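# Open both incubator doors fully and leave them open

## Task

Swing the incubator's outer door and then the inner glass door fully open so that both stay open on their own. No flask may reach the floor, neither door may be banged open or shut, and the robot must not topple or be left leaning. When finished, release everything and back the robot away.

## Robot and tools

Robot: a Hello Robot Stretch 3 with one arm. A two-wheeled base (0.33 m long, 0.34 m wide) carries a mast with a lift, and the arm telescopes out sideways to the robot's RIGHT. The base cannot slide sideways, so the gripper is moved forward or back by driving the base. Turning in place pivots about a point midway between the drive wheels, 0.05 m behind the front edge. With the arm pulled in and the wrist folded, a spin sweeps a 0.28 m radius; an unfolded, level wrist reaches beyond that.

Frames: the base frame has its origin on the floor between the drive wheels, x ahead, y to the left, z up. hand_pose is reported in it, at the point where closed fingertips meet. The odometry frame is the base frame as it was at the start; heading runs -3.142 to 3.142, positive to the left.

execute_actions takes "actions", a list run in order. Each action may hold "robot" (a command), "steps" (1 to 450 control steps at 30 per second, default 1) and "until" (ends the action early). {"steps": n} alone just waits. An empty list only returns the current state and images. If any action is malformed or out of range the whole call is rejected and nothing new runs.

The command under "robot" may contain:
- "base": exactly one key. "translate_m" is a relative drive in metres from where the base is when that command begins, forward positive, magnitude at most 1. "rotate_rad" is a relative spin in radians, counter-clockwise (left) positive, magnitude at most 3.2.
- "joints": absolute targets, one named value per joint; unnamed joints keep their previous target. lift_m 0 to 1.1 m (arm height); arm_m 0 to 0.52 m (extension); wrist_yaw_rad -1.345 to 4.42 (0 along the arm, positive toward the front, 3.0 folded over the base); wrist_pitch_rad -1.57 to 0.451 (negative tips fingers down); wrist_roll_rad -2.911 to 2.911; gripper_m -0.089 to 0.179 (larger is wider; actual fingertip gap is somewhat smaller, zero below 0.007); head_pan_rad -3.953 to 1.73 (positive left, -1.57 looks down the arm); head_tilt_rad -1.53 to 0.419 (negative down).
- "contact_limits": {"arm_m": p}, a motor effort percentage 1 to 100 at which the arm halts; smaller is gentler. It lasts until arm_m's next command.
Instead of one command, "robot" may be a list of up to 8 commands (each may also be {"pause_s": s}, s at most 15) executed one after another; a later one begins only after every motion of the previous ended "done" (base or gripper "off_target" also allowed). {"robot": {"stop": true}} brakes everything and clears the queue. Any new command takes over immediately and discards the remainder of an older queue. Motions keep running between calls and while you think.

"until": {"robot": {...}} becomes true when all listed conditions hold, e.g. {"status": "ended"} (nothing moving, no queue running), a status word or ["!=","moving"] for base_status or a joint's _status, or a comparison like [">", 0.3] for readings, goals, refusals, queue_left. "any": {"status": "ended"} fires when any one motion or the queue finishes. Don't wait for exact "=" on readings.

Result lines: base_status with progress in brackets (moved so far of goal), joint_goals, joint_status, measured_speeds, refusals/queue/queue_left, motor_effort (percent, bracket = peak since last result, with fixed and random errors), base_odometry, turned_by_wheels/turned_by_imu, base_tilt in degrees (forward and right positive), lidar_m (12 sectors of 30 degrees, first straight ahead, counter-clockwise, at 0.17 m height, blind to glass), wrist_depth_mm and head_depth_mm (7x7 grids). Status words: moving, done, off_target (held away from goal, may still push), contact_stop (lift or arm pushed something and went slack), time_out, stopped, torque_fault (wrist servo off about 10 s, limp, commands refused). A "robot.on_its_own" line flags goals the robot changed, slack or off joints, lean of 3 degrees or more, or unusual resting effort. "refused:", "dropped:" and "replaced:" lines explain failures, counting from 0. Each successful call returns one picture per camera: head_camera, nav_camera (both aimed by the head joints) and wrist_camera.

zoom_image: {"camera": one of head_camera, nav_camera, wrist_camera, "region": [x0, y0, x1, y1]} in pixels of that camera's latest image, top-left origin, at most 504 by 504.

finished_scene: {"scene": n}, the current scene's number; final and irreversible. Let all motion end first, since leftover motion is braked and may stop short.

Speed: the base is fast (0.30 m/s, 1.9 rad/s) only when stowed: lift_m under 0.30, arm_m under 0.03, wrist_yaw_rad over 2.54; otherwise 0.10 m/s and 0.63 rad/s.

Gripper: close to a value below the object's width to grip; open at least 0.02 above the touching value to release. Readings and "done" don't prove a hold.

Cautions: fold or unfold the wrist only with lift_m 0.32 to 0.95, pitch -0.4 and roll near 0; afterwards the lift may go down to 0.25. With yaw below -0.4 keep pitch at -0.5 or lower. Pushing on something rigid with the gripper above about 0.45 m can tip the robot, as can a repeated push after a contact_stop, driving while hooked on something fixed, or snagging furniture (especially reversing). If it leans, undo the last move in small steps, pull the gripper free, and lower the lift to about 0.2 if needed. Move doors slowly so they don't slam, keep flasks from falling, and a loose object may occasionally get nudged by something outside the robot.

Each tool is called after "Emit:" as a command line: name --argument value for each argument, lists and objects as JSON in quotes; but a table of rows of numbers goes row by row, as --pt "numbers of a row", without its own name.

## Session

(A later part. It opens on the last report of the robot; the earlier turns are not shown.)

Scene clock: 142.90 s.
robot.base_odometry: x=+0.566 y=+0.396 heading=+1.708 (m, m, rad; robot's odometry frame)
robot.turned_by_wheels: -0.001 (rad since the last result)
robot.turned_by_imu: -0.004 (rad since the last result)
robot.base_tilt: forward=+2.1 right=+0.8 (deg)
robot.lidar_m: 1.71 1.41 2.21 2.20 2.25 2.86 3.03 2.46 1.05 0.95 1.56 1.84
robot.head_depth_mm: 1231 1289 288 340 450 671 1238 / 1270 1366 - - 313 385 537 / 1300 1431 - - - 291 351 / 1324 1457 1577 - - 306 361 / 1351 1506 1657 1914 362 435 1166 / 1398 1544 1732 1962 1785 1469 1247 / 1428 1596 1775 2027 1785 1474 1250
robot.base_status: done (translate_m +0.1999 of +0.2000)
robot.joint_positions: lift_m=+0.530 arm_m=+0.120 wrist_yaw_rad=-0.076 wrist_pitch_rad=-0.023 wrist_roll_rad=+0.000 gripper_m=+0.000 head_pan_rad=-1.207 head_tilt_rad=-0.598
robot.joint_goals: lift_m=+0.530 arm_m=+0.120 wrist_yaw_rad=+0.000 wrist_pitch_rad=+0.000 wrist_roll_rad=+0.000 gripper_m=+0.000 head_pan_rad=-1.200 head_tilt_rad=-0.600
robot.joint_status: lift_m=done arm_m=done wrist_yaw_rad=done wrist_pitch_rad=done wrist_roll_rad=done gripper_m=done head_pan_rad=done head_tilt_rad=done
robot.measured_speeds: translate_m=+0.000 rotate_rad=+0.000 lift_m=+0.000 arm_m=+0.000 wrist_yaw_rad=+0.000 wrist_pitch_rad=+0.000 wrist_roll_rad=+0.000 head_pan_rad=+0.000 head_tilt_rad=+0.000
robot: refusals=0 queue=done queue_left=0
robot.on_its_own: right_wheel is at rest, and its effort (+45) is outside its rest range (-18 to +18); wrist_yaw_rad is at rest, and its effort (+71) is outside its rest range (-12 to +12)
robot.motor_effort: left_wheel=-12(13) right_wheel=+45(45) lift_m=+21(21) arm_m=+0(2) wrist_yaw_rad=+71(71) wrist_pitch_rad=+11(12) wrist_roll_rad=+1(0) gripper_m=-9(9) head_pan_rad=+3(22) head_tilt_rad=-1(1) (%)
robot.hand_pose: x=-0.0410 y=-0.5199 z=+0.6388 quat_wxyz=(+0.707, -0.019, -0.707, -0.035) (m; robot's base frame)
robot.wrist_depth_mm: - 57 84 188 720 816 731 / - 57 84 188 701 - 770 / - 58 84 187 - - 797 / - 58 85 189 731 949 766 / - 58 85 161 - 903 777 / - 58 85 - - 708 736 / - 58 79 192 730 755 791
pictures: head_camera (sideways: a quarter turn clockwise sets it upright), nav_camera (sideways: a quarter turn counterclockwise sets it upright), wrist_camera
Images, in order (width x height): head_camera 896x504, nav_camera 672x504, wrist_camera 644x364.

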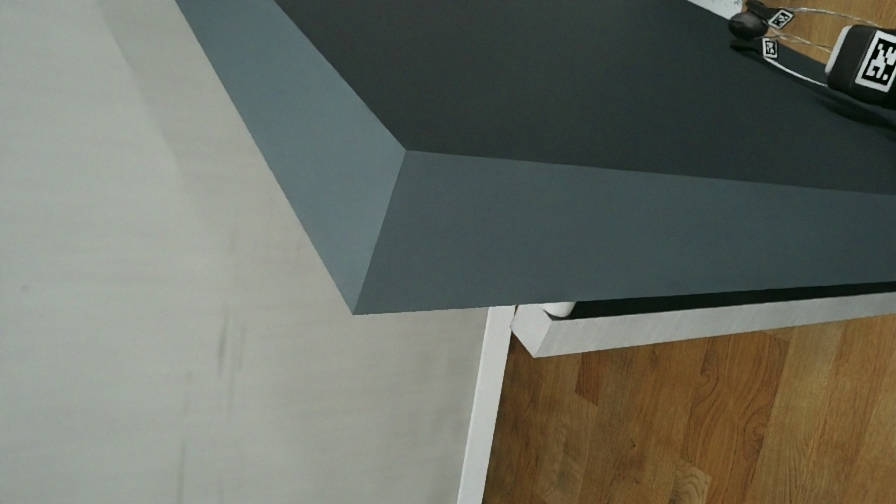

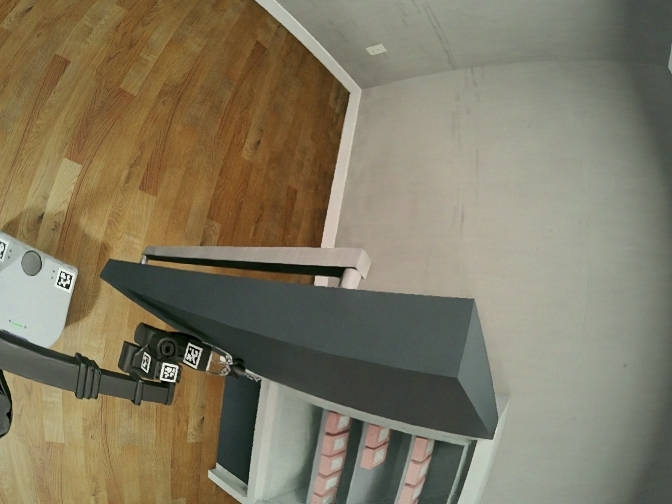

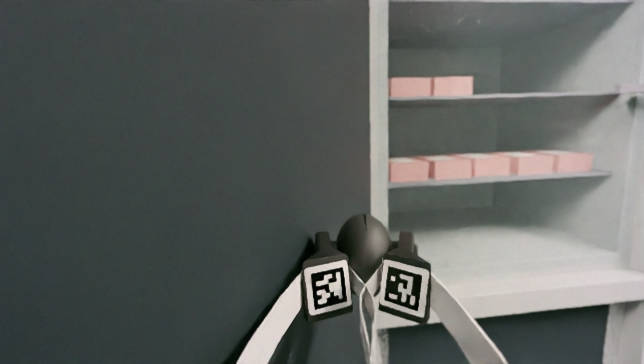

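Emit:
execute_actions --actions '[{"robot":[{"base":{"translate_m":-0.5}},{"joints":{"lift_m":0.68,"wrist_yaw_rad":0,"arm_m":0.2,"gripper_m":0.08,"head_pan_rad":-1.57,"head_tilt_rad":-0.5}}],"steps":450,"until":{"robot":{"status":"ended"}}}]'

Emit:
zoom_image --camera "head_camera" --region '[250,50,600,300]'

Scene clock: 151.70 s.
robot.base_odometry: x=+0.635 y=-0.099 heading=+1.709 (m, m, rad; robot's odometry frame)
robot.turned_by_wheels: +0.001 (rad since the last result)
robot.turned_by_imu: +0.000 (rad since the last result)
robot.base_tilt: forward=+2.1 right=+0.7 (deg)
robot.lidar_m: 2.20 1.85 2.31 2.16 2.21 2.73 2.55 2.53 1.05 1.03 1.02 2.04
robot.head_depth_mm: 1373 950 1560 1765 1909 1576 1343 / 1350 976 1056 1139 1244 1379 - / 1348 951 1336 1289 1338 1382 - / 1331 947 1360 1290 1345 1366 1317 / 1317 937 1358 1243 1341 1376 1314 / 1312 930 1345 1243 1282 1338 1307 / 1293 922 1008 1058 1122 1157 1314
robot.base_status: done (translate_m -0.5000 of -0.5000)
robot.joint_positions: lift_m=+0.680 arm_m=+0.200 wrist_yaw_rad=-0.001 wrist_pitch_rad=-0.023 wrist_roll_rad=+0.000 gripper_m=+0.080 head_pan_rad=-1.563 head_tilt_rad=-0.507
robot.joint_goals: lift_m=+0.680 arm_m=+0.200 wrist_yaw_rad=+0.000 wrist_pitch_rad=+0.000 wrist_roll_rad=+0.000 gripper_m=+0.080 head_pan_rad=-1.570 head_tilt_rad=-0.500
robot.joint_status: lift_m=done arm_m=done wrist_yaw_rad=done wrist_pitch_rad=done wrist_roll_rad=done gripper_m=done head_pan_rad=done head_tilt_rad=done
robot.measured_speeds: translate_m=+0.000 rotate_rad=+0.000 lift_m=+0.000 arm_m=+0.000 wrist_yaw_rad=+0.000 wrist_pitch_rad=+0.000 wrist_roll_rad=+0.000 head_pan_rad=+0.000 head_tilt_rad=+0.000
robot: refusals=0 queue=done queue_left=0
robot.motor_effort: left_wheel=-1(12) right_wheel=+2(45) lift_m=+23(26) arm_m=+3(3) wrist_yaw_rad=+2(70) wrist_pitch_rad=+11(11) wrist_roll_rad=+1(0) gripper_m=+0(81) head_pan_rad=-2(22) head_tilt_rad=+2(10) (%)
robot.hand_pose: x=-0.0218 y=-0.6003 z=+0.7887 quat_wxyz=(+0.707, +0.008, -0.707, -0.009) (m; robot's base frame)
robot.wrist_depth_mm: 486 588 861 892 741 570 - / 460 572 673 738 627 585 - / 460 581 - - 782 612 - / 463 593 666 - 694 606 - / 466 603 799 743 711 - - / 467 612 - 916 889 - - / 469 589 707 727 681 626 -
pictures: head_camera (sideways: a quarter turn clockwise sets it upright), nav_camera (sideways: a quarter turn counterclockwise sets it upright), wrist_camera
Images, in order (width x height): head_camera 896x504, nav_camera 672x504, wrist_camera 644x364.

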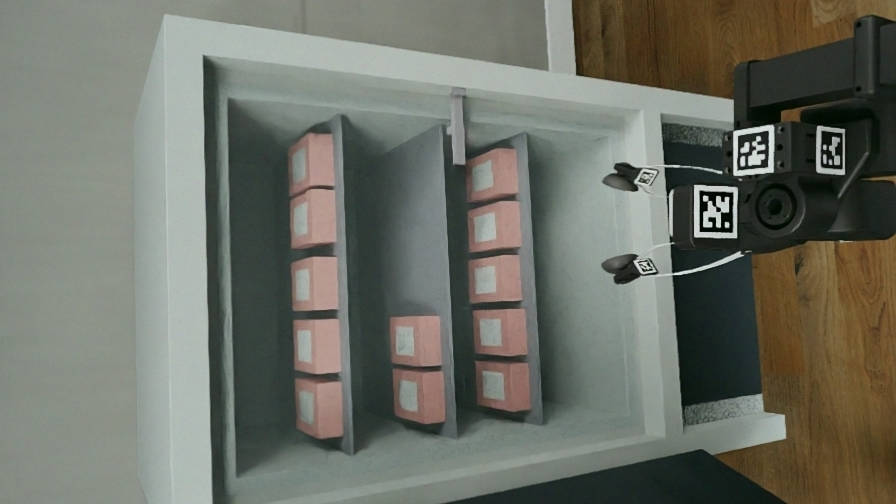

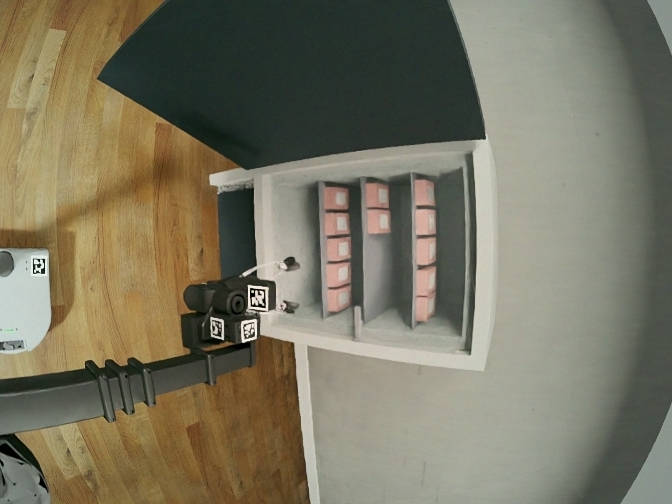

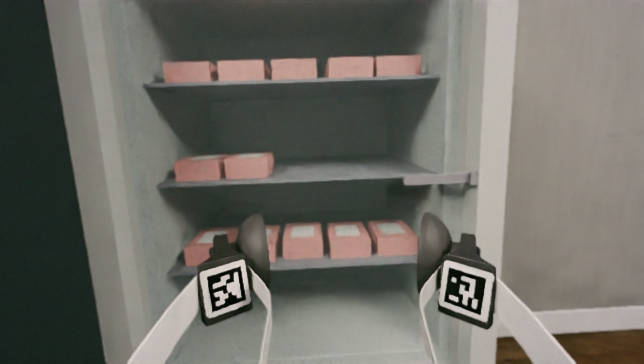

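Region (250, 50, 600, 300) of head_camera's 896x504 image, scaled by 1.440, with more detail than that image has; it fills the top 360 rows of this view, and the rest is white.

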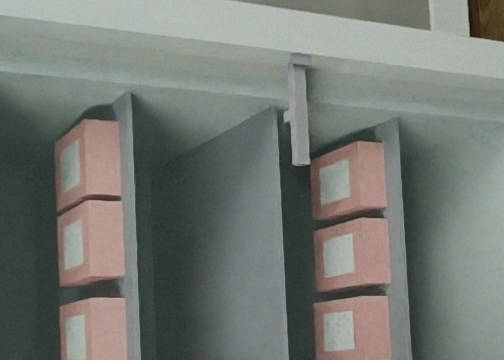

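Emit:
execute_actions --actions '[{"robot":[{"base":{"rotate_rad":0.2}},{"base":{"translate_m":-0.36},"joints":{"wrist_roll_rad":1.57}},{"joints":{"arm_m":0.36}}],"steps":450,"until":{"robot":{"status":"ended"}}}]'

Scene clock: 160.97 s.
robot.base_odometry: x=+0.754 y=-0.439 heading=+1.909 (m, m, rad; robot's odometry frame)
robot.turned_by_wheels: +0.200 (rad since the last result)
robot.turned_by_imu: +0.197 (rad since the last result)
robot.base_tilt: forward=+2.1 right=+0.7 (deg)
robot.lidar_m: 2.20 2.74 2.24 2.20 2.37 2.22 2.19 2.02 1.58 0.94 1.07 2.44
robot.head_depth_mm: 1262 1366 1494 1643 1807 1573 1341 / 1275 1374 1502 1659 1804 - 1295 / 1288 866 947 1032 1154 1396 1301 / 1305 919 1359 1260 1292 1382 1308 / 1316 926 1361 1255 1347 1372 1318 / 1325 939 1365 1235 1352 1410 1315 / 1337 943 1228 1247 1312 1413 1313
robot.base_status: done (translate_m -0.3600 of -0.3600)
robot.joint_positions: lift_m=+0.680 arm_m=+0.360 wrist_yaw_rad=-0.001 wrist_pitch_rad=-0.023 wrist_roll_rad=+1.569 gripper_m=+0.080 head_pan_rad=-1.563 head_tilt_rad=-0.507
robot.joint_goals: lift_m=+0.680 arm_m=+0.360 wrist_yaw_rad=+0.000 wrist_pitch_rad=+0.000 wrist_roll_rad=+1.570 gripper_m=+0.080 head_pan_rad=-1.570 head_tilt_rad=-0.500
robot.joint_status: lift_m=done arm_m=done wrist_yaw_rad=done wrist_pitch_rad=done wrist_roll_rad=done gripper_m=done head_pan_rad=done head_tilt_rad=done
robot.measured_speeds: translate_m=+0.000 rotate_rad=+0.000 lift_m=+0.000 arm_m=+0.000 wrist_yaw_rad=+0.000 wrist_pitch_rad=+0.000 wrist_roll_rad=+0.000 head_pan_rad=+0.000 head_tilt_rad=+0.000
robot: refusals=0 queue=done queue_left=0
robot.motor_effort: left_wheel=-3(6) right_wheel=+5(11) lift_m=+23(23) arm_m=+3(4) wrist_yaw_rad=+0(0) wrist_pitch_rad=+11(11) wrist_roll_rad=+0(5) gripper_m=+0(0) head_pan_rad=-2(2) head_tilt_rad=+2(2) (%)
robot.hand_pose: x=-0.0216 y=-0.7603 z=+0.7884 quat_wxyz=(+0.001, +0.000, -1.000, -0.012) (m; robot's base frame)
robot.wrist_depth_mm: 878 867 858 867 854 888 879 / 893 331 329 330 324 329 323 / 386 393 390 388 386 386 383 / 412 548 601 847 758 609 493 / 422 537 717 907 884 623 502 / 422 534 - 950 923 665 507 / 424 503 578 806 782 726 517
pictures: head_camera (sideways: a quarter turn clockwise sets it upright), nav_camera (sideways: a quarter turn counterclockwise sets it upright), wrist_camera
Images, in order (width x height): head_camera 896x504, nav_camera 672x504, wrist_camera 644x364.

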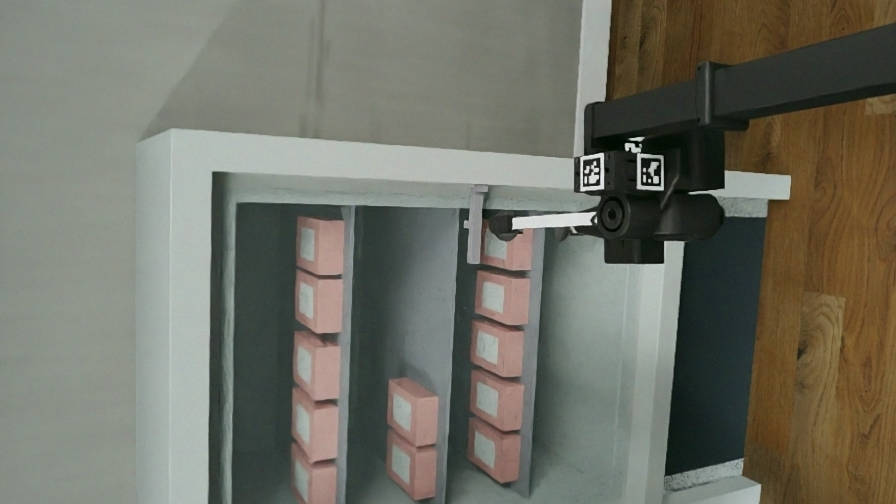

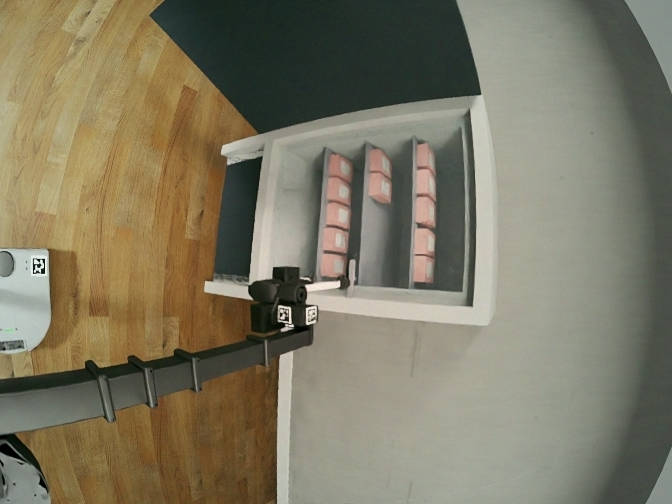

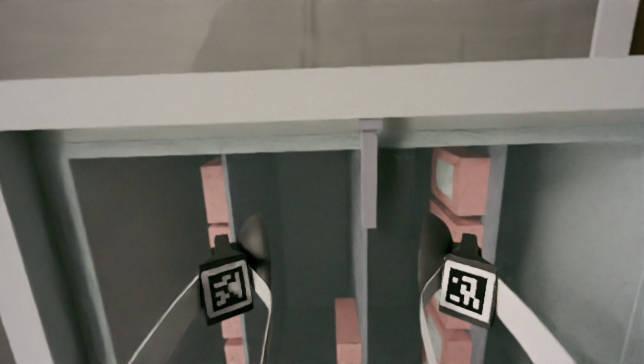

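Emit:
execute_actions --actions '[{"robot":[{"base":{"translate_m":-0.02},"joints":{"lift_m":0.658}},{"joints":{"arm_m":0.52},"contact_limits":{"arm_m":15}}],"steps":450,"until":{"robot":{"status":"ended"}}}]'

Emit:
zoom_image --camera "head_camera" --region '[380,130,620,310]'

Scene clock: 165.90 s.
robot.base_odometry: x=+0.761 y=-0.458 heading=+1.909 (m, m, rad; robot's odometry frame)
robot.turned_by_wheels: +0.000 (rad since the last result)
robot.turned_by_imu: -0.001 (rad since the last result)
robot.base_tilt: forward=+2.1 right=+0.7 (deg)
robot.lidar_m: 2.22 2.77 2.24 2.21 2.36 2.20 2.17 2.01 1.57 0.94 1.06 2.44
robot.head_depth_mm: 1264 1360 1486 1633 1784 1581 1334 / 1273 1380 1507 1664 1775 - 1290 / 1290 855 949 1034 - 1419 1316 / 1299 915 1359 1259 1285 1352 1317 / 1313 922 1359 1265 1302 1375 1311 / 1329 933 1366 1236 1350 1396 1319 / 1334 943 1270 1243 1309 1420 1314
robot.base_status: done (translate_m -0.0200 of -0.0200)
robot.joint_positions: lift_m=+0.658 arm_m=+0.520 wrist_yaw_rad=-0.001 wrist_pitch_rad=-0.023 wrist_roll_rad=+1.569 gripper_m=+0.080 head_pan_rad=-1.563 head_tilt_rad=-0.507
robot.joint_goals: lift_m=+0.658 arm_m=+0.520 wrist_yaw_rad=+0.000 wrist_pitch_rad=+0.000 wrist_roll_rad=+1.570 gripper_m=+0.080 head_pan_rad=-1.570 head_tilt_rad=-0.500
robot.joint_status: lift_m=done arm_m=done wrist_yaw_rad=done wrist_pitch_rad=done wrist_roll_rad=done gripper_m=done head_pan_rad=done head_tilt_rad=done
robot.measured_speeds: translate_m=+0.000 rotate_rad=+0.000 lift_m=+0.000 arm_m=+0.000 wrist_yaw_rad=+0.000 wrist_pitch_rad=+0.000 wrist_roll_rad=+0.000 head_pan_rad=+0.000 head_tilt_rad=+0.000
robot: refusals=0 queue=done queue_left=0
robot.motor_effort: left_wheel=-3(5) right_wheel=+5(9) lift_m=+18(23) arm_m=+3(2) wrist_yaw_rad=+0(1) wrist_pitch_rad=+11(11) wrist_roll_rad=+1(1) gripper_m=+0(0) head_pan_rad=-2(3) head_tilt_rad=+2(2) (%)
robot.contact_limits: arm_m 15 (drawing in: default 15, maximum 24; extending or still: default 21, maximum 34)
robot.hand_pose: x=-0.0216 y=-0.9203 z=+0.7667 quat_wxyz=(+0.001, +0.000, -1.000, -0.012) (m; robot's base frame)
robot.wrist_depth_mm: 742 728 719 729 716 724 715 / 174 173 173 171 170 170 170 / 180 178 179 178 178 177 175 / 240 240 238 237 236 237 234 / 402 315 450 725 716 310 437 / 400 332 - 761 766 317 448 / 399 503 501 794 794 343 458
pictures: head_camera (sideways: a quarter turn clockwise sets it upright), nav_camera (sideways: a quarter turn counterclockwise sets it upright), wrist_camera
Images, in order (width x height): head_camera 896x504, nav_camera 672x504, wrist_camera 644x364.

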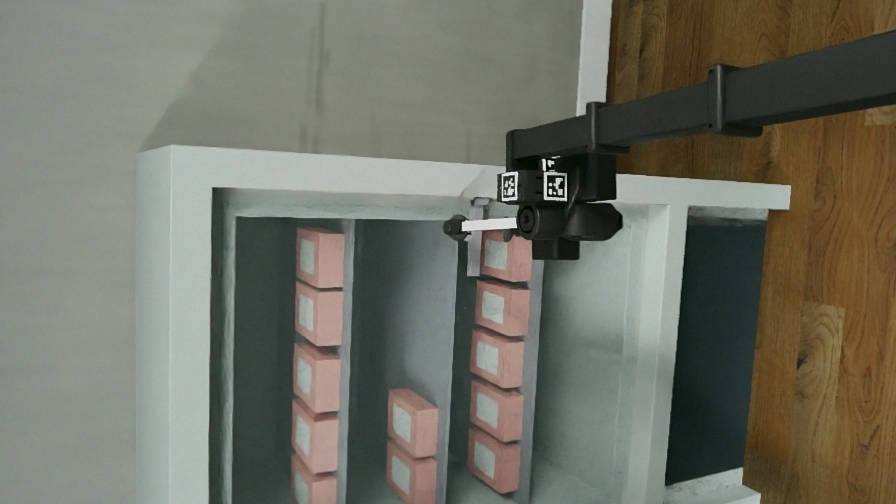

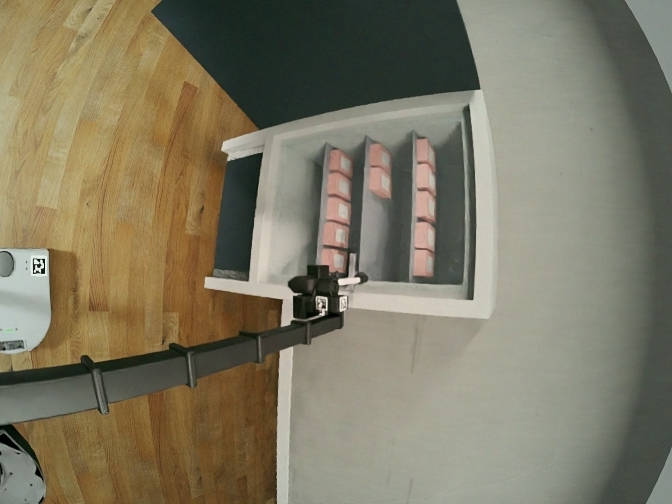

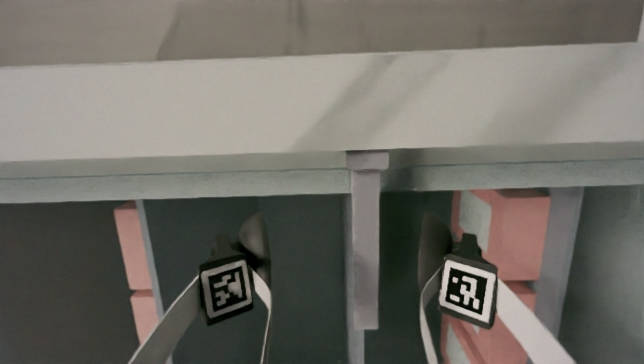

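Region (380, 130, 620, 310) of head_camera's 896x504 image, scaled by 2.100, with more detail than that image has; it fills the top 378 rows of this view, and the rest is white.

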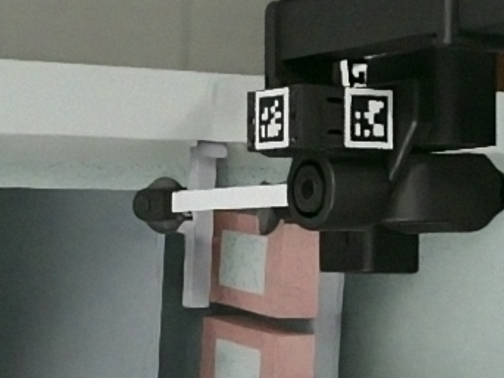

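Emit:
execute_actions --actions '[{"robot":[{"joints":{"gripper_m":-0.02}},{"joints":{"arm_m":0.46},"contact_limits":{"arm_m":20}}],"steps":450,"until":{"robot":{"status":"ended"}}}]'

Scene clock: 169.10 s.
robot.base_odometry: x=+0.761 y=-0.458 heading=+1.909 (m, m, rad; robot's odometry frame)
robot.turned_by_wheels: +0.000 (rad since the last result)
robot.turned_by_imu: +0.000 (rad since the last result)
robot.base_tilt: forward=+2.1 right=+0.8 (deg)
robot.lidar_m: 2.23 2.77 2.24 2.21 2.37 2.20 2.17 2.01 1.57 0.94 1.07 2.44
robot.head_depth_mm: 1269 1366 1485 1632 1784 1581 1342 / 1272 1378 1503 1662 1791 1594 1283 / 1285 857 950 1030 - 1438 1305 / 1297 914 1359 1254 1267 1354 1314 / 1309 922 1372 1264 1297 1367 1309 / 1326 937 1373 1242 1342 1402 1310 / 1339 947 1268 1241 1314 1421 1308
robot.base_status: done (translate_m -0.0200 of -0.0200)
robot.joint_positions: lift_m=+0.658 arm_m=+0.460 wrist_yaw_rad=-0.001 wrist_pitch_rad=-0.023 wrist_roll_rad=+1.569 gripper_m=-0.020 head_pan_rad=-1.563 head_tilt_rad=-0.507
robot.joint_goals: lift_m=+0.658 arm_m=+0.460 wrist_yaw_rad=+0.000 wrist_pitch_rad=+0.000 wrist_roll_rad=+1.570 gripper_m=-0.020 head_pan_rad=-1.570 head_tilt_rad=-0.500
robot.joint_status: lift_m=done arm_m=done wrist_yaw_rad=done wrist_pitch_rad=done wrist_roll_rad=done gripper_m=done head_pan_rad=done head_tilt_rad=done
robot.measured_speeds: translate_m=+0.000 rotate_rad=+0.000 lift_m=+0.000 arm_m=+0.000 wrist_yaw_rad=+0.000 wrist_pitch_rad=+0.000 wrist_roll_rad=+0.000 head_pan_rad=+0.000 head_tilt_rad=+0.000
robot: refusals=0 queue=done queue_left=0
robot.motor_effort: left_wheel=-3(3) right_wheel=+5(5) lift_m=+18(18) arm_m=-2(2) wrist_yaw_rad=+0(1) wrist_pitch_rad=+11(11) wrist_roll_rad=+0(1) gripper_m=-9(84) head_pan_rad=-3(3) head_tilt_rad=+2(3) (%)
robot.contact_limits: arm_m 20 (drawing in: default 15, maximum 24; extending or still: default 21, maximum 34)
robot.hand_pose: x=-0.0216 y=-0.8609 z=+0.7667 quat_wxyz=(+0.001, +0.000, -1.000, -0.012) (m; robot's base frame)
robot.wrist_depth_mm: 771 783 776 771 777 749 777 / 821 799 231 231 230 227 226 / 239 239 239 235 235 234 234 / 303 300 301 297 483 348 431 / 403 509 511 779 724 379 478 / 402 538 495 - 487 391 477 / 399 541 439 857 815 421 481
pictures: head_camera (sideways: a quarter turn clockwise sets it upright), nav_camera (sideways: a quarter turn counterclockwise sets it upright), wrist_camera
Images, in order (width x height): head_camera 896x504, nav_camera 672x504, wrist_camera 644x364.

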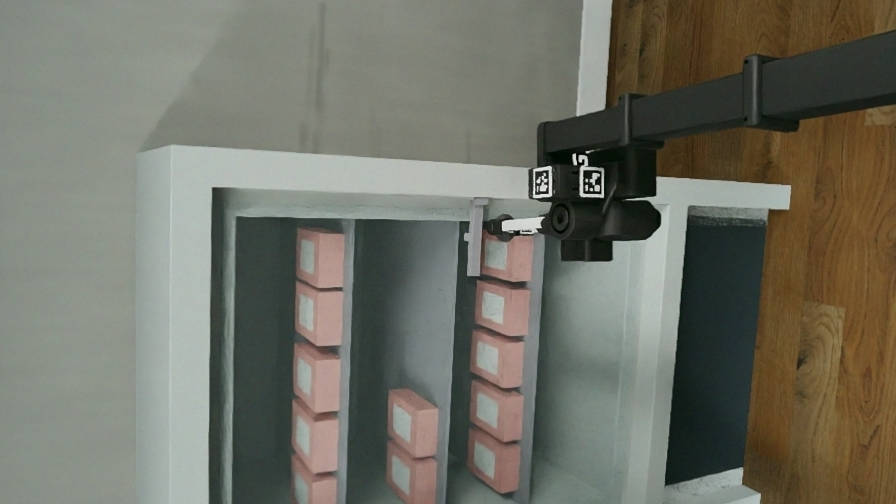

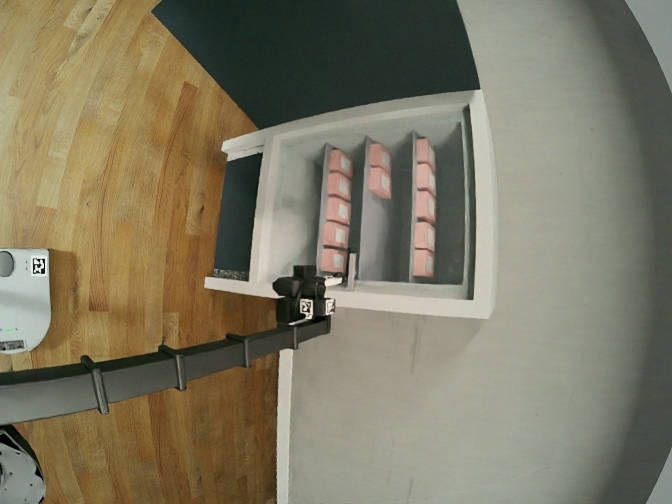

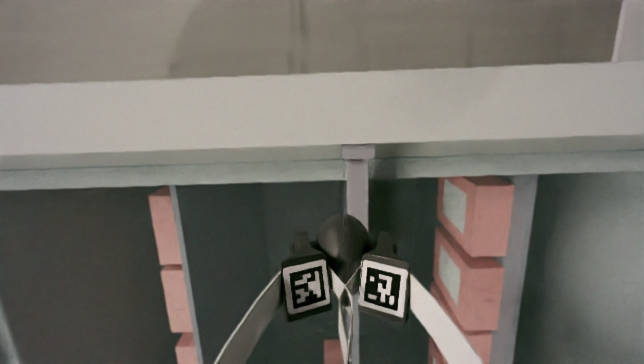

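Emit:
execute_actions --actions '[{"robot":[{"joints":{"arm_m":0.15,"gripper_m":0.08}},{"base":{"rotate_rad":-0.5}},{"base":{"translate_m":0.21}},{"base":{"rotate_rad":0.5}},{"base":{"translate_m":-0.184}},{"joints":{"arm_m":0.40}}],"steps":450,"until":{"robot":{"status":"ended"}}},{"steps":200,"until":{"robot":{"status":"ended"}}}]'

Scene clock: 186.10 s.
robot.base_odometry: x=+0.856 y=-0.424 heading=+1.909 (m, m, rad; robot's odometry frame)
robot.turned_by_wheels: +0.000 (rad since the last result)
robot.turned_by_imu: -0.002 (rad since the last result)
robot.base_tilt: forward=+2.1 right=+0.7 (deg)
robot.lidar_m: 2.24 2.75 2.34 2.31 2.47 2.22 2.18 1.88 1.47 0.84 0.95 2.28
robot.head_depth_mm: 1175 1272 1400 1531 1689 1570 1319 / 1192 1273 1407 1550 1701 - 1304 / 1206 800 834 927 998 1185 1283 / 1217 819 1024 1187 1157 1194 1307 / 1218 825 1032 1198 1232 1195 1305 / 1231 836 1248 1236 1260 1217 1309 / 1250 845 1235 1170 1248 1228 1307
robot.base_status: done (translate_m -0.1840 of -0.1840)
robot.joint_positions: lift_m=+0.658 arm_m=+0.400 wrist_yaw_rad=-0.001 wrist_pitch_rad=-0.023 wrist_roll_rad=+1.570 gripper_m=+0.080 head_pan_rad=-1.563 head_tilt_rad=-0.507
robot.joint_goals: lift_m=+0.658 arm_m=+0.400 wrist_yaw_rad=+0.000 wrist_pitch_rad=+0.000 wrist_roll_rad=+1.570 gripper_m=+0.080 head_pan_rad=-1.570 head_tilt_rad=-0.500
robot.joint_status: lift_m=done arm_m=done wrist_yaw_rad=done wrist_pitch_rad=done wrist_roll_rad=done gripper_m=done head_pan_rad=done head_tilt_rad=done
robot.measured_speeds: translate_m=+0.000 rotate_rad=+0.000 lift_m=+0.000 arm_m=+0.000 wrist_yaw_rad=+0.000 wrist_pitch_rad=+0.000 wrist_roll_rad=+0.000 head_pan_rad=+0.000 head_tilt_rad=+0.000
robot: refusals=0 queue=done queue_left=0
robot.motor_effort: left_wheel=-3(6) right_wheel=+5(11) lift_m=+18(18) arm_m=+3(3) wrist_yaw_rad=+0(1) wrist_pitch_rad=+11(11) wrist_roll_rad=+0(1) gripper_m=+1(79) head_pan_rad=-3(2) head_tilt_rad=+2(2) (%)
robot.hand_pose: x=-0.0215 y=-0.8003 z=+0.7667 quat_wxyz=(+0.001, +0.000, -1.000, -0.012) (m; robot's base frame)
robot.wrist_depth_mm: 745 743 751 757 745 748 737 / 194 193 191 190 189 188 188 / 199 198 197 197 196 196 194 / 261 260 259 257 254 255 411 / 403 334 448 738 752 330 453 / 397 473 - 772 775 332 475 / 400 500 489 802 803 366 483
pictures: head_camera (sideways: a quarter turn clockwise sets it upright), nav_camera (sideways: a quarter turn counterclockwise sets it upright), wrist_camera
Images, in order (width x height): head_camera 896x504, nav_camera 672x504, wrist_camera 644x364.

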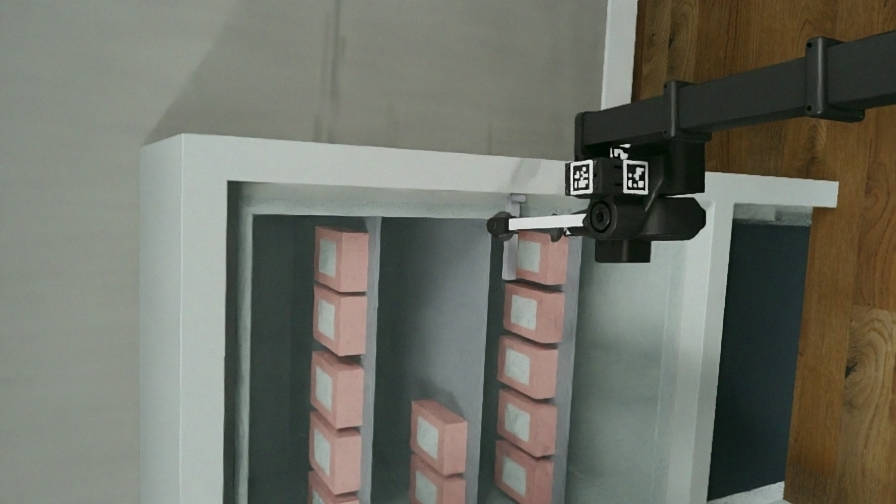

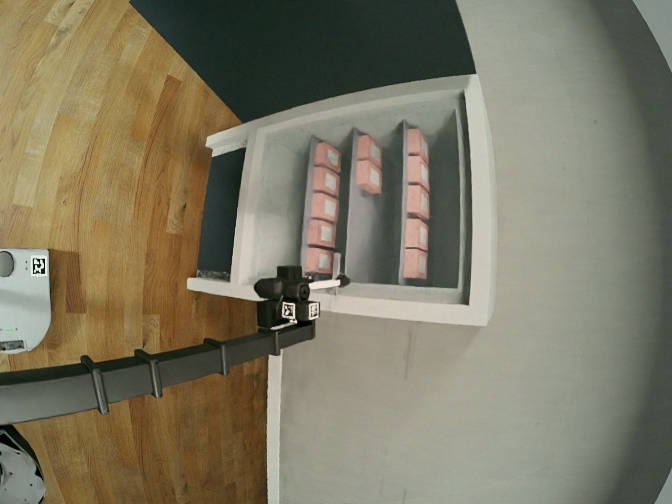

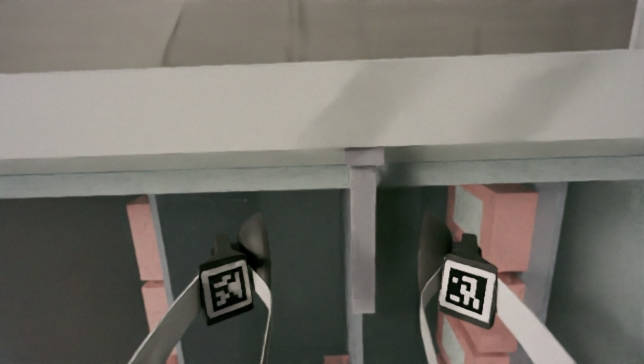

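Emit:
execute_actions --actions '[{"robot":{"joints":{"arm_m":0.46},"contact_limits":{"arm_m":12}},"steps":100,"until":{"robot":{"status":"ended"}}},{"robot":{"joints":{"gripper_m":-0.02}},"steps":100,"until":{"robot":{"status":"ended"}}},{"robot":{"joints":{"arm_m":0.42},"contact_limits":{"arm_m":20}},"steps":100,"until":{"robot":{"status":"ended"}}}]'

Scene clock: 190.37 s.
robot.base_odometry: x=+0.856 y=-0.424 heading=+1.909 (m, m, rad; robot's odometry frame)
robot.turned_by_wheels: +0.000 (rad since the last result)
robot.turned_by_imu: -0.001 (rad since the last result)
robot.base_tilt: forward=+2.1 right=+0.8 (deg)
robot.lidar_m: 2.24 2.76 2.35 2.31 2.47 2.21 2.18 1.89 1.47 0.84 0.95 2.28
robot.head_depth_mm: 1182 1276 1388 1530 1700 1565 1324 / 1190 1274 1412 1549 1682 1573 1313 / 1205 802 829 921 1019 1186 1283 / 1216 820 1030 1190 1138 1189 1307 / 1226 825 1034 1190 1234 1193 1321 / 1238 834 1262 1235 1258 1221 1314 / 1248 845 1232 1173 1258 1230 1315
robot.base_status: done (translate_m -0.1840 of -0.1840)
robot.joint_positions: lift_m=+0.658 arm_m=+0.420 wrist_yaw_rad=+0.002 wrist_pitch_rad=-0.028 wrist_roll_rad=+1.572 gripper_m=-0.020 head_pan_rad=-1.563 head_tilt_rad=-0.507
robot.joint_goals: lift_m=+0.658 arm_m=+0.420 wrist_yaw_rad=+0.000 wrist_pitch_rad=+0.000 wrist_roll_rad=+1.570 gripper_m=-0.020 head_pan_rad=-1.570 head_tilt_rad=-0.500
robot.joint_status: lift_m=done arm_m=done wrist_yaw_rad=done wrist_pitch_rad=done wrist_roll_rad=done gripper_m=done head_pan_rad=done head_tilt_rad=done
robot.measured_speeds: translate_m=+0.000 rotate_rad=+0.000 lift_m=+0.000 arm_m=+0.000 wrist_yaw_rad=+0.000 wrist_pitch_rad=+0.000 wrist_roll_rad=+0.000 head_pan_rad=+0.000 head_tilt_rad=+0.000
robot: refusals=0 queue=done queue_left=0
robot.motor_effort: left_wheel=-2(3) right_wheel=+4(5) lift_m=+20(20) arm_m=-2(3) wrist_yaw_rad=-3(4) wrist_pitch_rad=+14(35) wrist_roll_rad=-1(1) gripper_m=-10(92) head_pan_rad=-3(3) head_tilt_rad=+2(2) (%)
robot.contact_limits: arm_m 20 (drawing in: default 15, maximum 24; extending or still: default 21, maximum 34)
robot.hand_pose: x=-0.0209 y=-0.8207 z=+0.7653 quat_wxyz=(+0.000, +0.001, -1.000, -0.014) (m; robot's base frame)
robot.wrist_depth_mm: 744 711 725 730 732 711 700 / 172 171 170 169 169 169 168 / 177 176 176 176 176 176 175 / 237 236 236 236 234 236 235 / 401 312 524 721 681 314 433 / 406 337 508 - 605 332 450 / 405 345 451 790 770 334 482
pictures: head_camera (sideways: a quarter turn clockwise sets it upright), nav_camera (sideways: a quarter turn counterclockwise sets it upright), wrist_camera
Images, in order (width x height): head_camera 896x504, nav_camera 672x504, wrist_camera 644x364.

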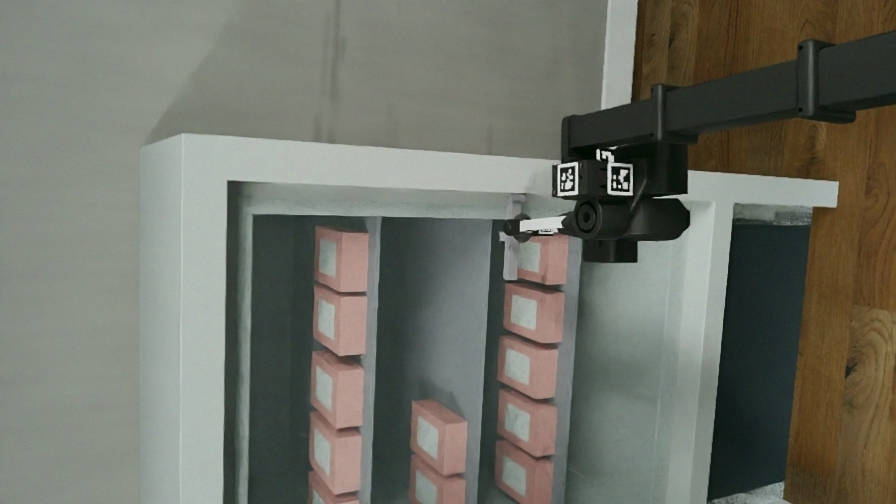

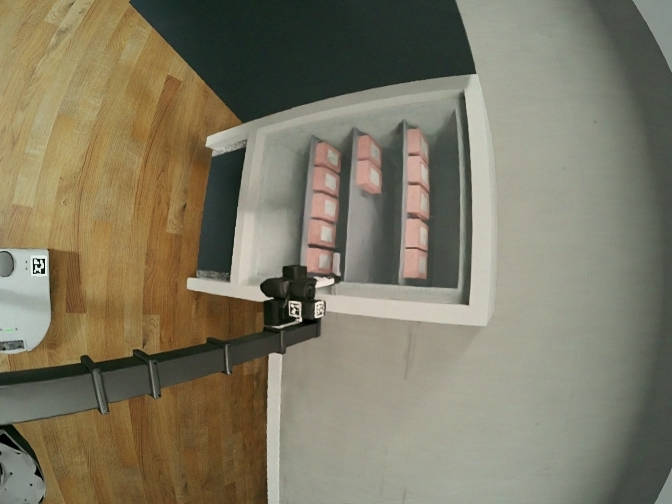

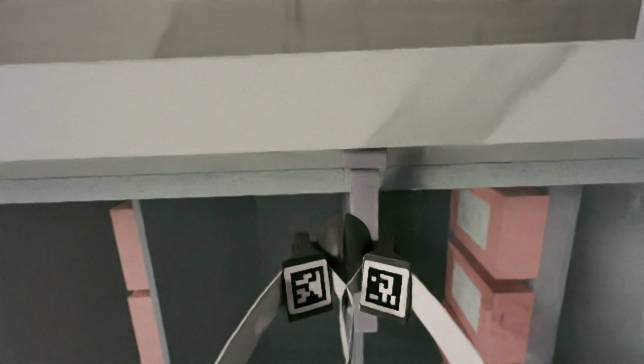

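Emit:
execute_actions --actions '[{"robot":[{"joints":{"gripper_m":0.06}},{"joints":{"arm_m":0.49,"lift_m":0.652},"contact_limits":{"arm_m":15}}],"steps":200,"until":{"robot":{"status":"ended"}}},{"robot":{"joints":{"gripper_m":-0.01}},"steps":100,"until":{"robot":{"status":"ended"}}}]'

Emit:
zoom_image --camera "head_camera" --region '[420,150,620,300]'

Scene clock: 195.30 s.
robot.base_odometry: x=+0.856 y=-0.424 heading=+1.910 (m, m, rad; robot's odometry frame)
robot.turned_by_wheels: +0.000 (rad since the last result)
robot.turned_by_imu: -0.004 (rad since the last result)
robot.base_tilt: forward=+2.1 right=+0.8 (deg)
robot.lidar_m: 2.24 2.75 2.35 2.31 2.47 2.21 2.18 1.88 1.47 0.84 0.95 2.28
robot.head_depth_mm: 1180 1270 1394 1537 1690 1583 1341 / 1195 1283 1410 1551 1683 1582 1275 / 1203 806 833 929 - 1187 1279 / 1206 818 1039 1196 1191 1183 1305 / 1224 822 1036 1196 1190 1201 1312 / 1238 834 1038 1239 1261 1221 1310 / 1241 847 1250 1239 1260 1218 1311
robot.base_status: done (translate_m -0.1840 of -0.1840)
robot.joint_positions: lift_m=+0.652 arm_m=+0.467 wrist_yaw_rad=+0.010 wrist_pitch_rad=-0.051 wrist_roll_rad=+1.572 gripper_m=-0.009 head_pan_rad=-1.563 head_tilt_rad=-0.506
robot.joint_goals: lift_m=+0.652 arm_m=+0.467 wrist_yaw_rad=+0.000 wrist_pitch_rad=+0.000 wrist_roll_rad=+1.570 gripper_m=-0.010 head_pan_rad=-1.570 head_tilt_rad=-0.500
robot.joint_status: lift_m=done arm_m=contact_stop wrist_yaw_rad=done wrist_pitch_rad=done wrist_roll_rad=done gripper_m=done head_pan_rad=done head_tilt_rad=done
robot.measured_speeds: translate_m=+0.000 rotate_rad=+0.000 lift_m=+0.000 arm_m=+0.000 wrist_yaw_rad=+0.000 wrist_pitch_rad=+0.000 wrist_roll_rad=+0.000 head_pan_rad=+0.000 head_tilt_rad=+0.000
robot: refusals=0 queue=done queue_left=0
robot.on_its_own: arm_m is slack since a contact_stop, until your next command for it (your +0.490 is given up)
robot.motor_effort: left_wheel=+2(4) right_wheel=-8(9) lift_m=+21(22) arm_m=+1(17) wrist_yaw_rad=-10(12) wrist_pitch_rad=+26(41) wrist_roll_rad=-1(1) gripper_m=-13(97) head_pan_rad=-2(3) head_tilt_rad=+2(2) (%)
robot.contact_limits: arm_m 15 (drawing in: default 15, maximum 24; extending or still: default 21, maximum 34)
robot.hand_pose: x=-0.0189 y=-0.8670 z=+0.7532 quat_wxyz=(+0.000, +0.005, -1.000, -0.026) (m; robot's base frame)
robot.wrist_depth_mm: 665 668 667 663 122 123 124 / 123 123 124 125 125 126 126 / 128 129 129 130 130 131 132 / 185 186 187 148 188 190 190 / 260 277 606 153 585 271 266 / 382 294 512 160 - 292 392 / 393 293 583 744 704 287 415
pictures: head_camera (sideways: a quarter turn clockwise sets it upright), nav_camera (sideways: a quarter turn counterclockwise sets it upright), wrist_camera
Images, in order (width x height): head_camera 896x504, nav_camera 672x504, wrist_camera 644x364.

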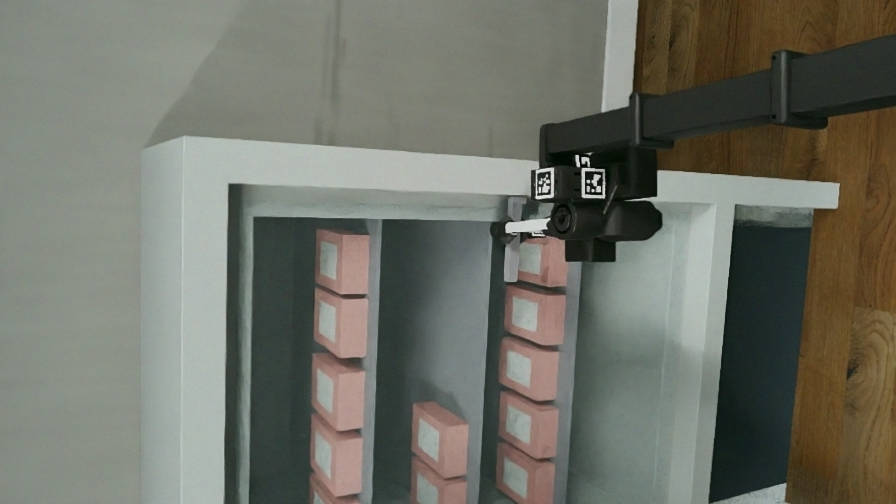

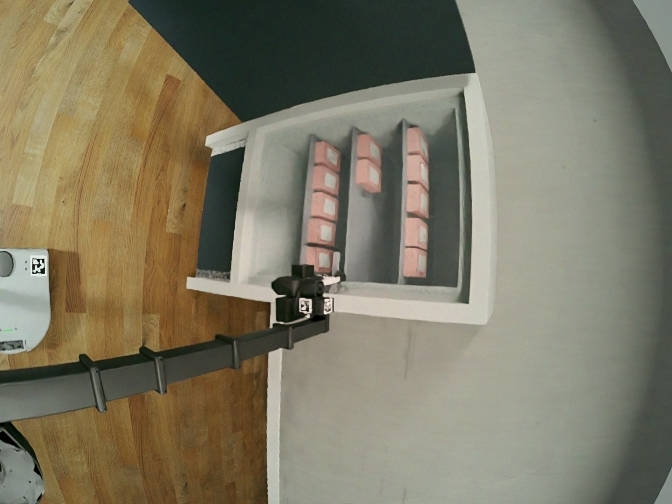

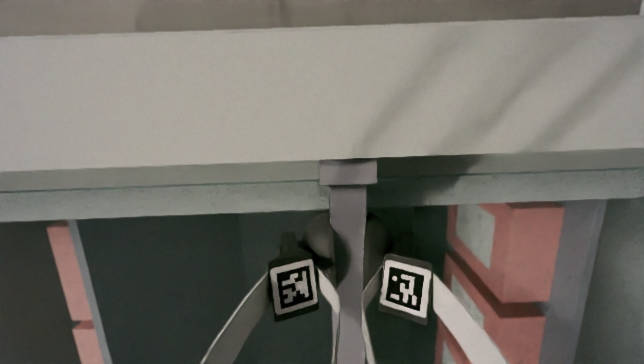

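Region (420, 150, 620, 300) of head_camera's 896x504 image, scaled by 2.520, with more detail than that image has; it fills the top 378 rows of this view, and the rest is white.

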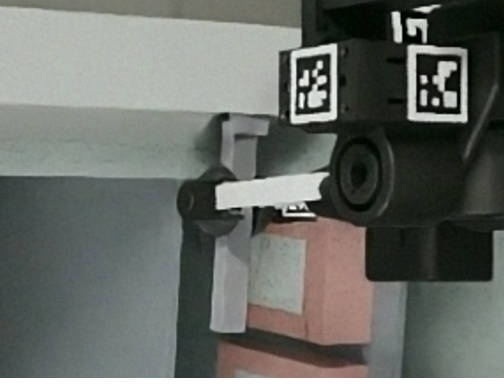

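Emit:
execute_actions --actions '[{"robot":{"joints":{"arm_m":0.462,"wrist_roll_rad":0.8}},"steps":120,"until":{"robot":{"status":"ended"}}}]'

Scene clock: 196.63 s.
robot.base_odometry: x=+0.856 y=-0.424 heading=+1.910 (m, m, rad; robot's odometry frame)
robot.turned_by_wheels: +0.000 (rad since the last result)
robot.turned_by_imu: +0.000 (rad since the last result)
robot.base_tilt: forward=+2.1 right=+0.8 (deg)
robot.lidar_m: 2.24 2.75 2.35 2.30 2.47 2.21 2.17 1.89 1.47 0.84 0.95 2.28
robot.head_depth_mm: 1179 1275 1393 1523 1694 1572 1331 / 1188 1280 1400 1549 1685 1568 1274 / 1205 808 827 927 - 1189 1286 / 1214 815 1039 1190 1192 1183 1302 / 1219 825 1036 1201 1188 1188 1313 / 1238 837 1036 1241 1248 1223 1305 / 1251 843 1247 1241 1256 1223 1320
robot.base_status: done (translate_m -0.1840 of -0.1840)
robot.joint_positions: lift_m=+0.652 arm_m=+0.462 wrist_yaw_rad=+0.006 wrist_pitch_rad=-0.055 wrist_roll_rad=+0.886 gripper_m=-0.009 head_pan_rad=-1.563 head_tilt_rad=-0.506
robot.joint_goals: lift_m=+0.652 arm_m=+0.462 wrist_yaw_rad=+0.000 wrist_pitch_rad=+0.000 wrist_roll_rad=+0.800 gripper_m=-0.010 head_pan_rad=-1.570 head_tilt_rad=-0.500
robot.joint_status: lift_m=done arm_m=done wrist_yaw_rad=done wrist_pitch_rad=done wrist_roll_rad=off_target gripper_m=done head_pan_rad=done head_tilt_rad=done
robot.measured_speeds: translate_m=+0.000 rotate_rad=+0.000 lift_m=+0.000 arm_m=+0.000 wrist_yaw_rad=+0.000 wrist_pitch_rad=+0.000 wrist_roll_rad=+0.000 head_pan_rad=+0.000 head_tilt_rad=+0.000
robot: refusals=0 queue=dropped queue_left=0
robot.motor_effort: left_wheel=+1(2) right_wheel=-4(8) lift_m=+22(21) arm_m=-2(3) wrist_yaw_rad=-5(11) wrist_pitch_rad=+28(28) wrist_roll_rad=-44(45) gripper_m=-23(22) head_pan_rad=-3(2) head_tilt_rad=+1(1) (%)
robot.hand_pose: x=-0.0201 y=-0.8617 z=+0.7522 quat_wxyz=(+0.336, +0.012, -0.941, -0.026) (m; robot's base frame)
robot.wrist_depth_mm: 369 176 126 125 124 663 651 / 386 235 180 130 127 682 684 / 255 304 437 186 132 131 711 / 262 392 684 194 140 136 137 / 301 544 702 170 194 143 140 / 373 677 739 526 - 204 147 / 511 614 284 431 302 257 211
pictures: head_camera (sideways: a quarter turn clockwise sets it upright), nav_camera (sideways: a quarter turn counterclockwise sets it upright), wrist_camera
Images, in order (width x height): head_camera 896x504, nav_camera 672x504, wrist_camera 644x364.

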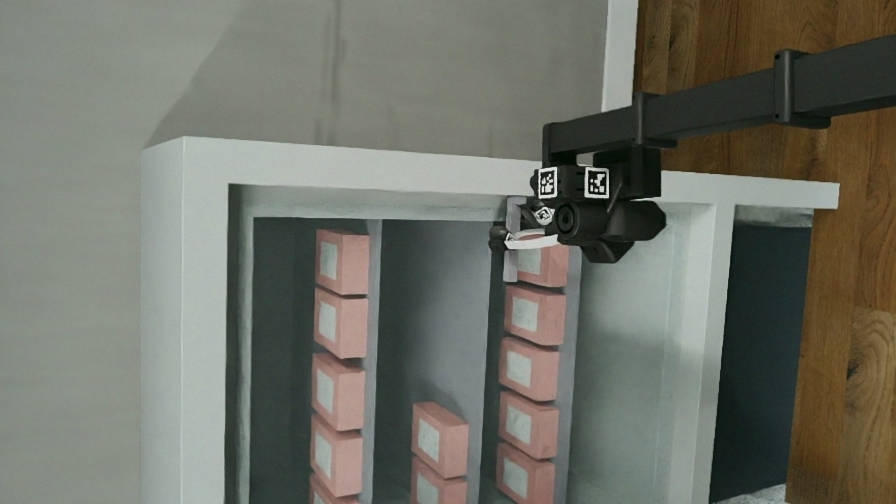

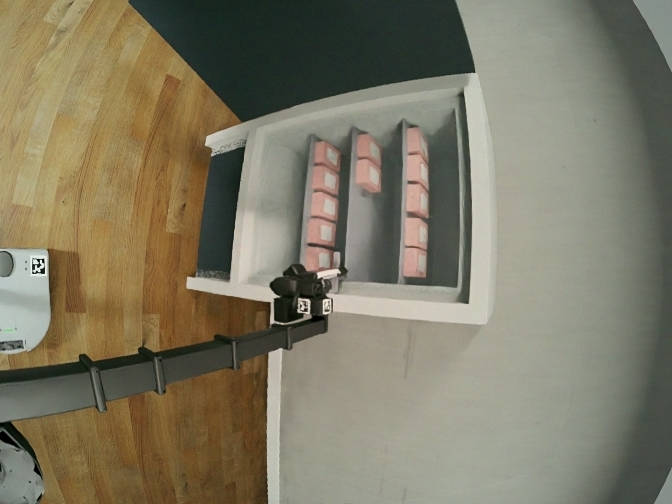

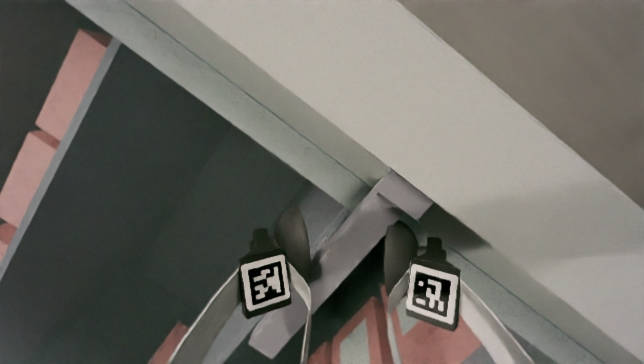

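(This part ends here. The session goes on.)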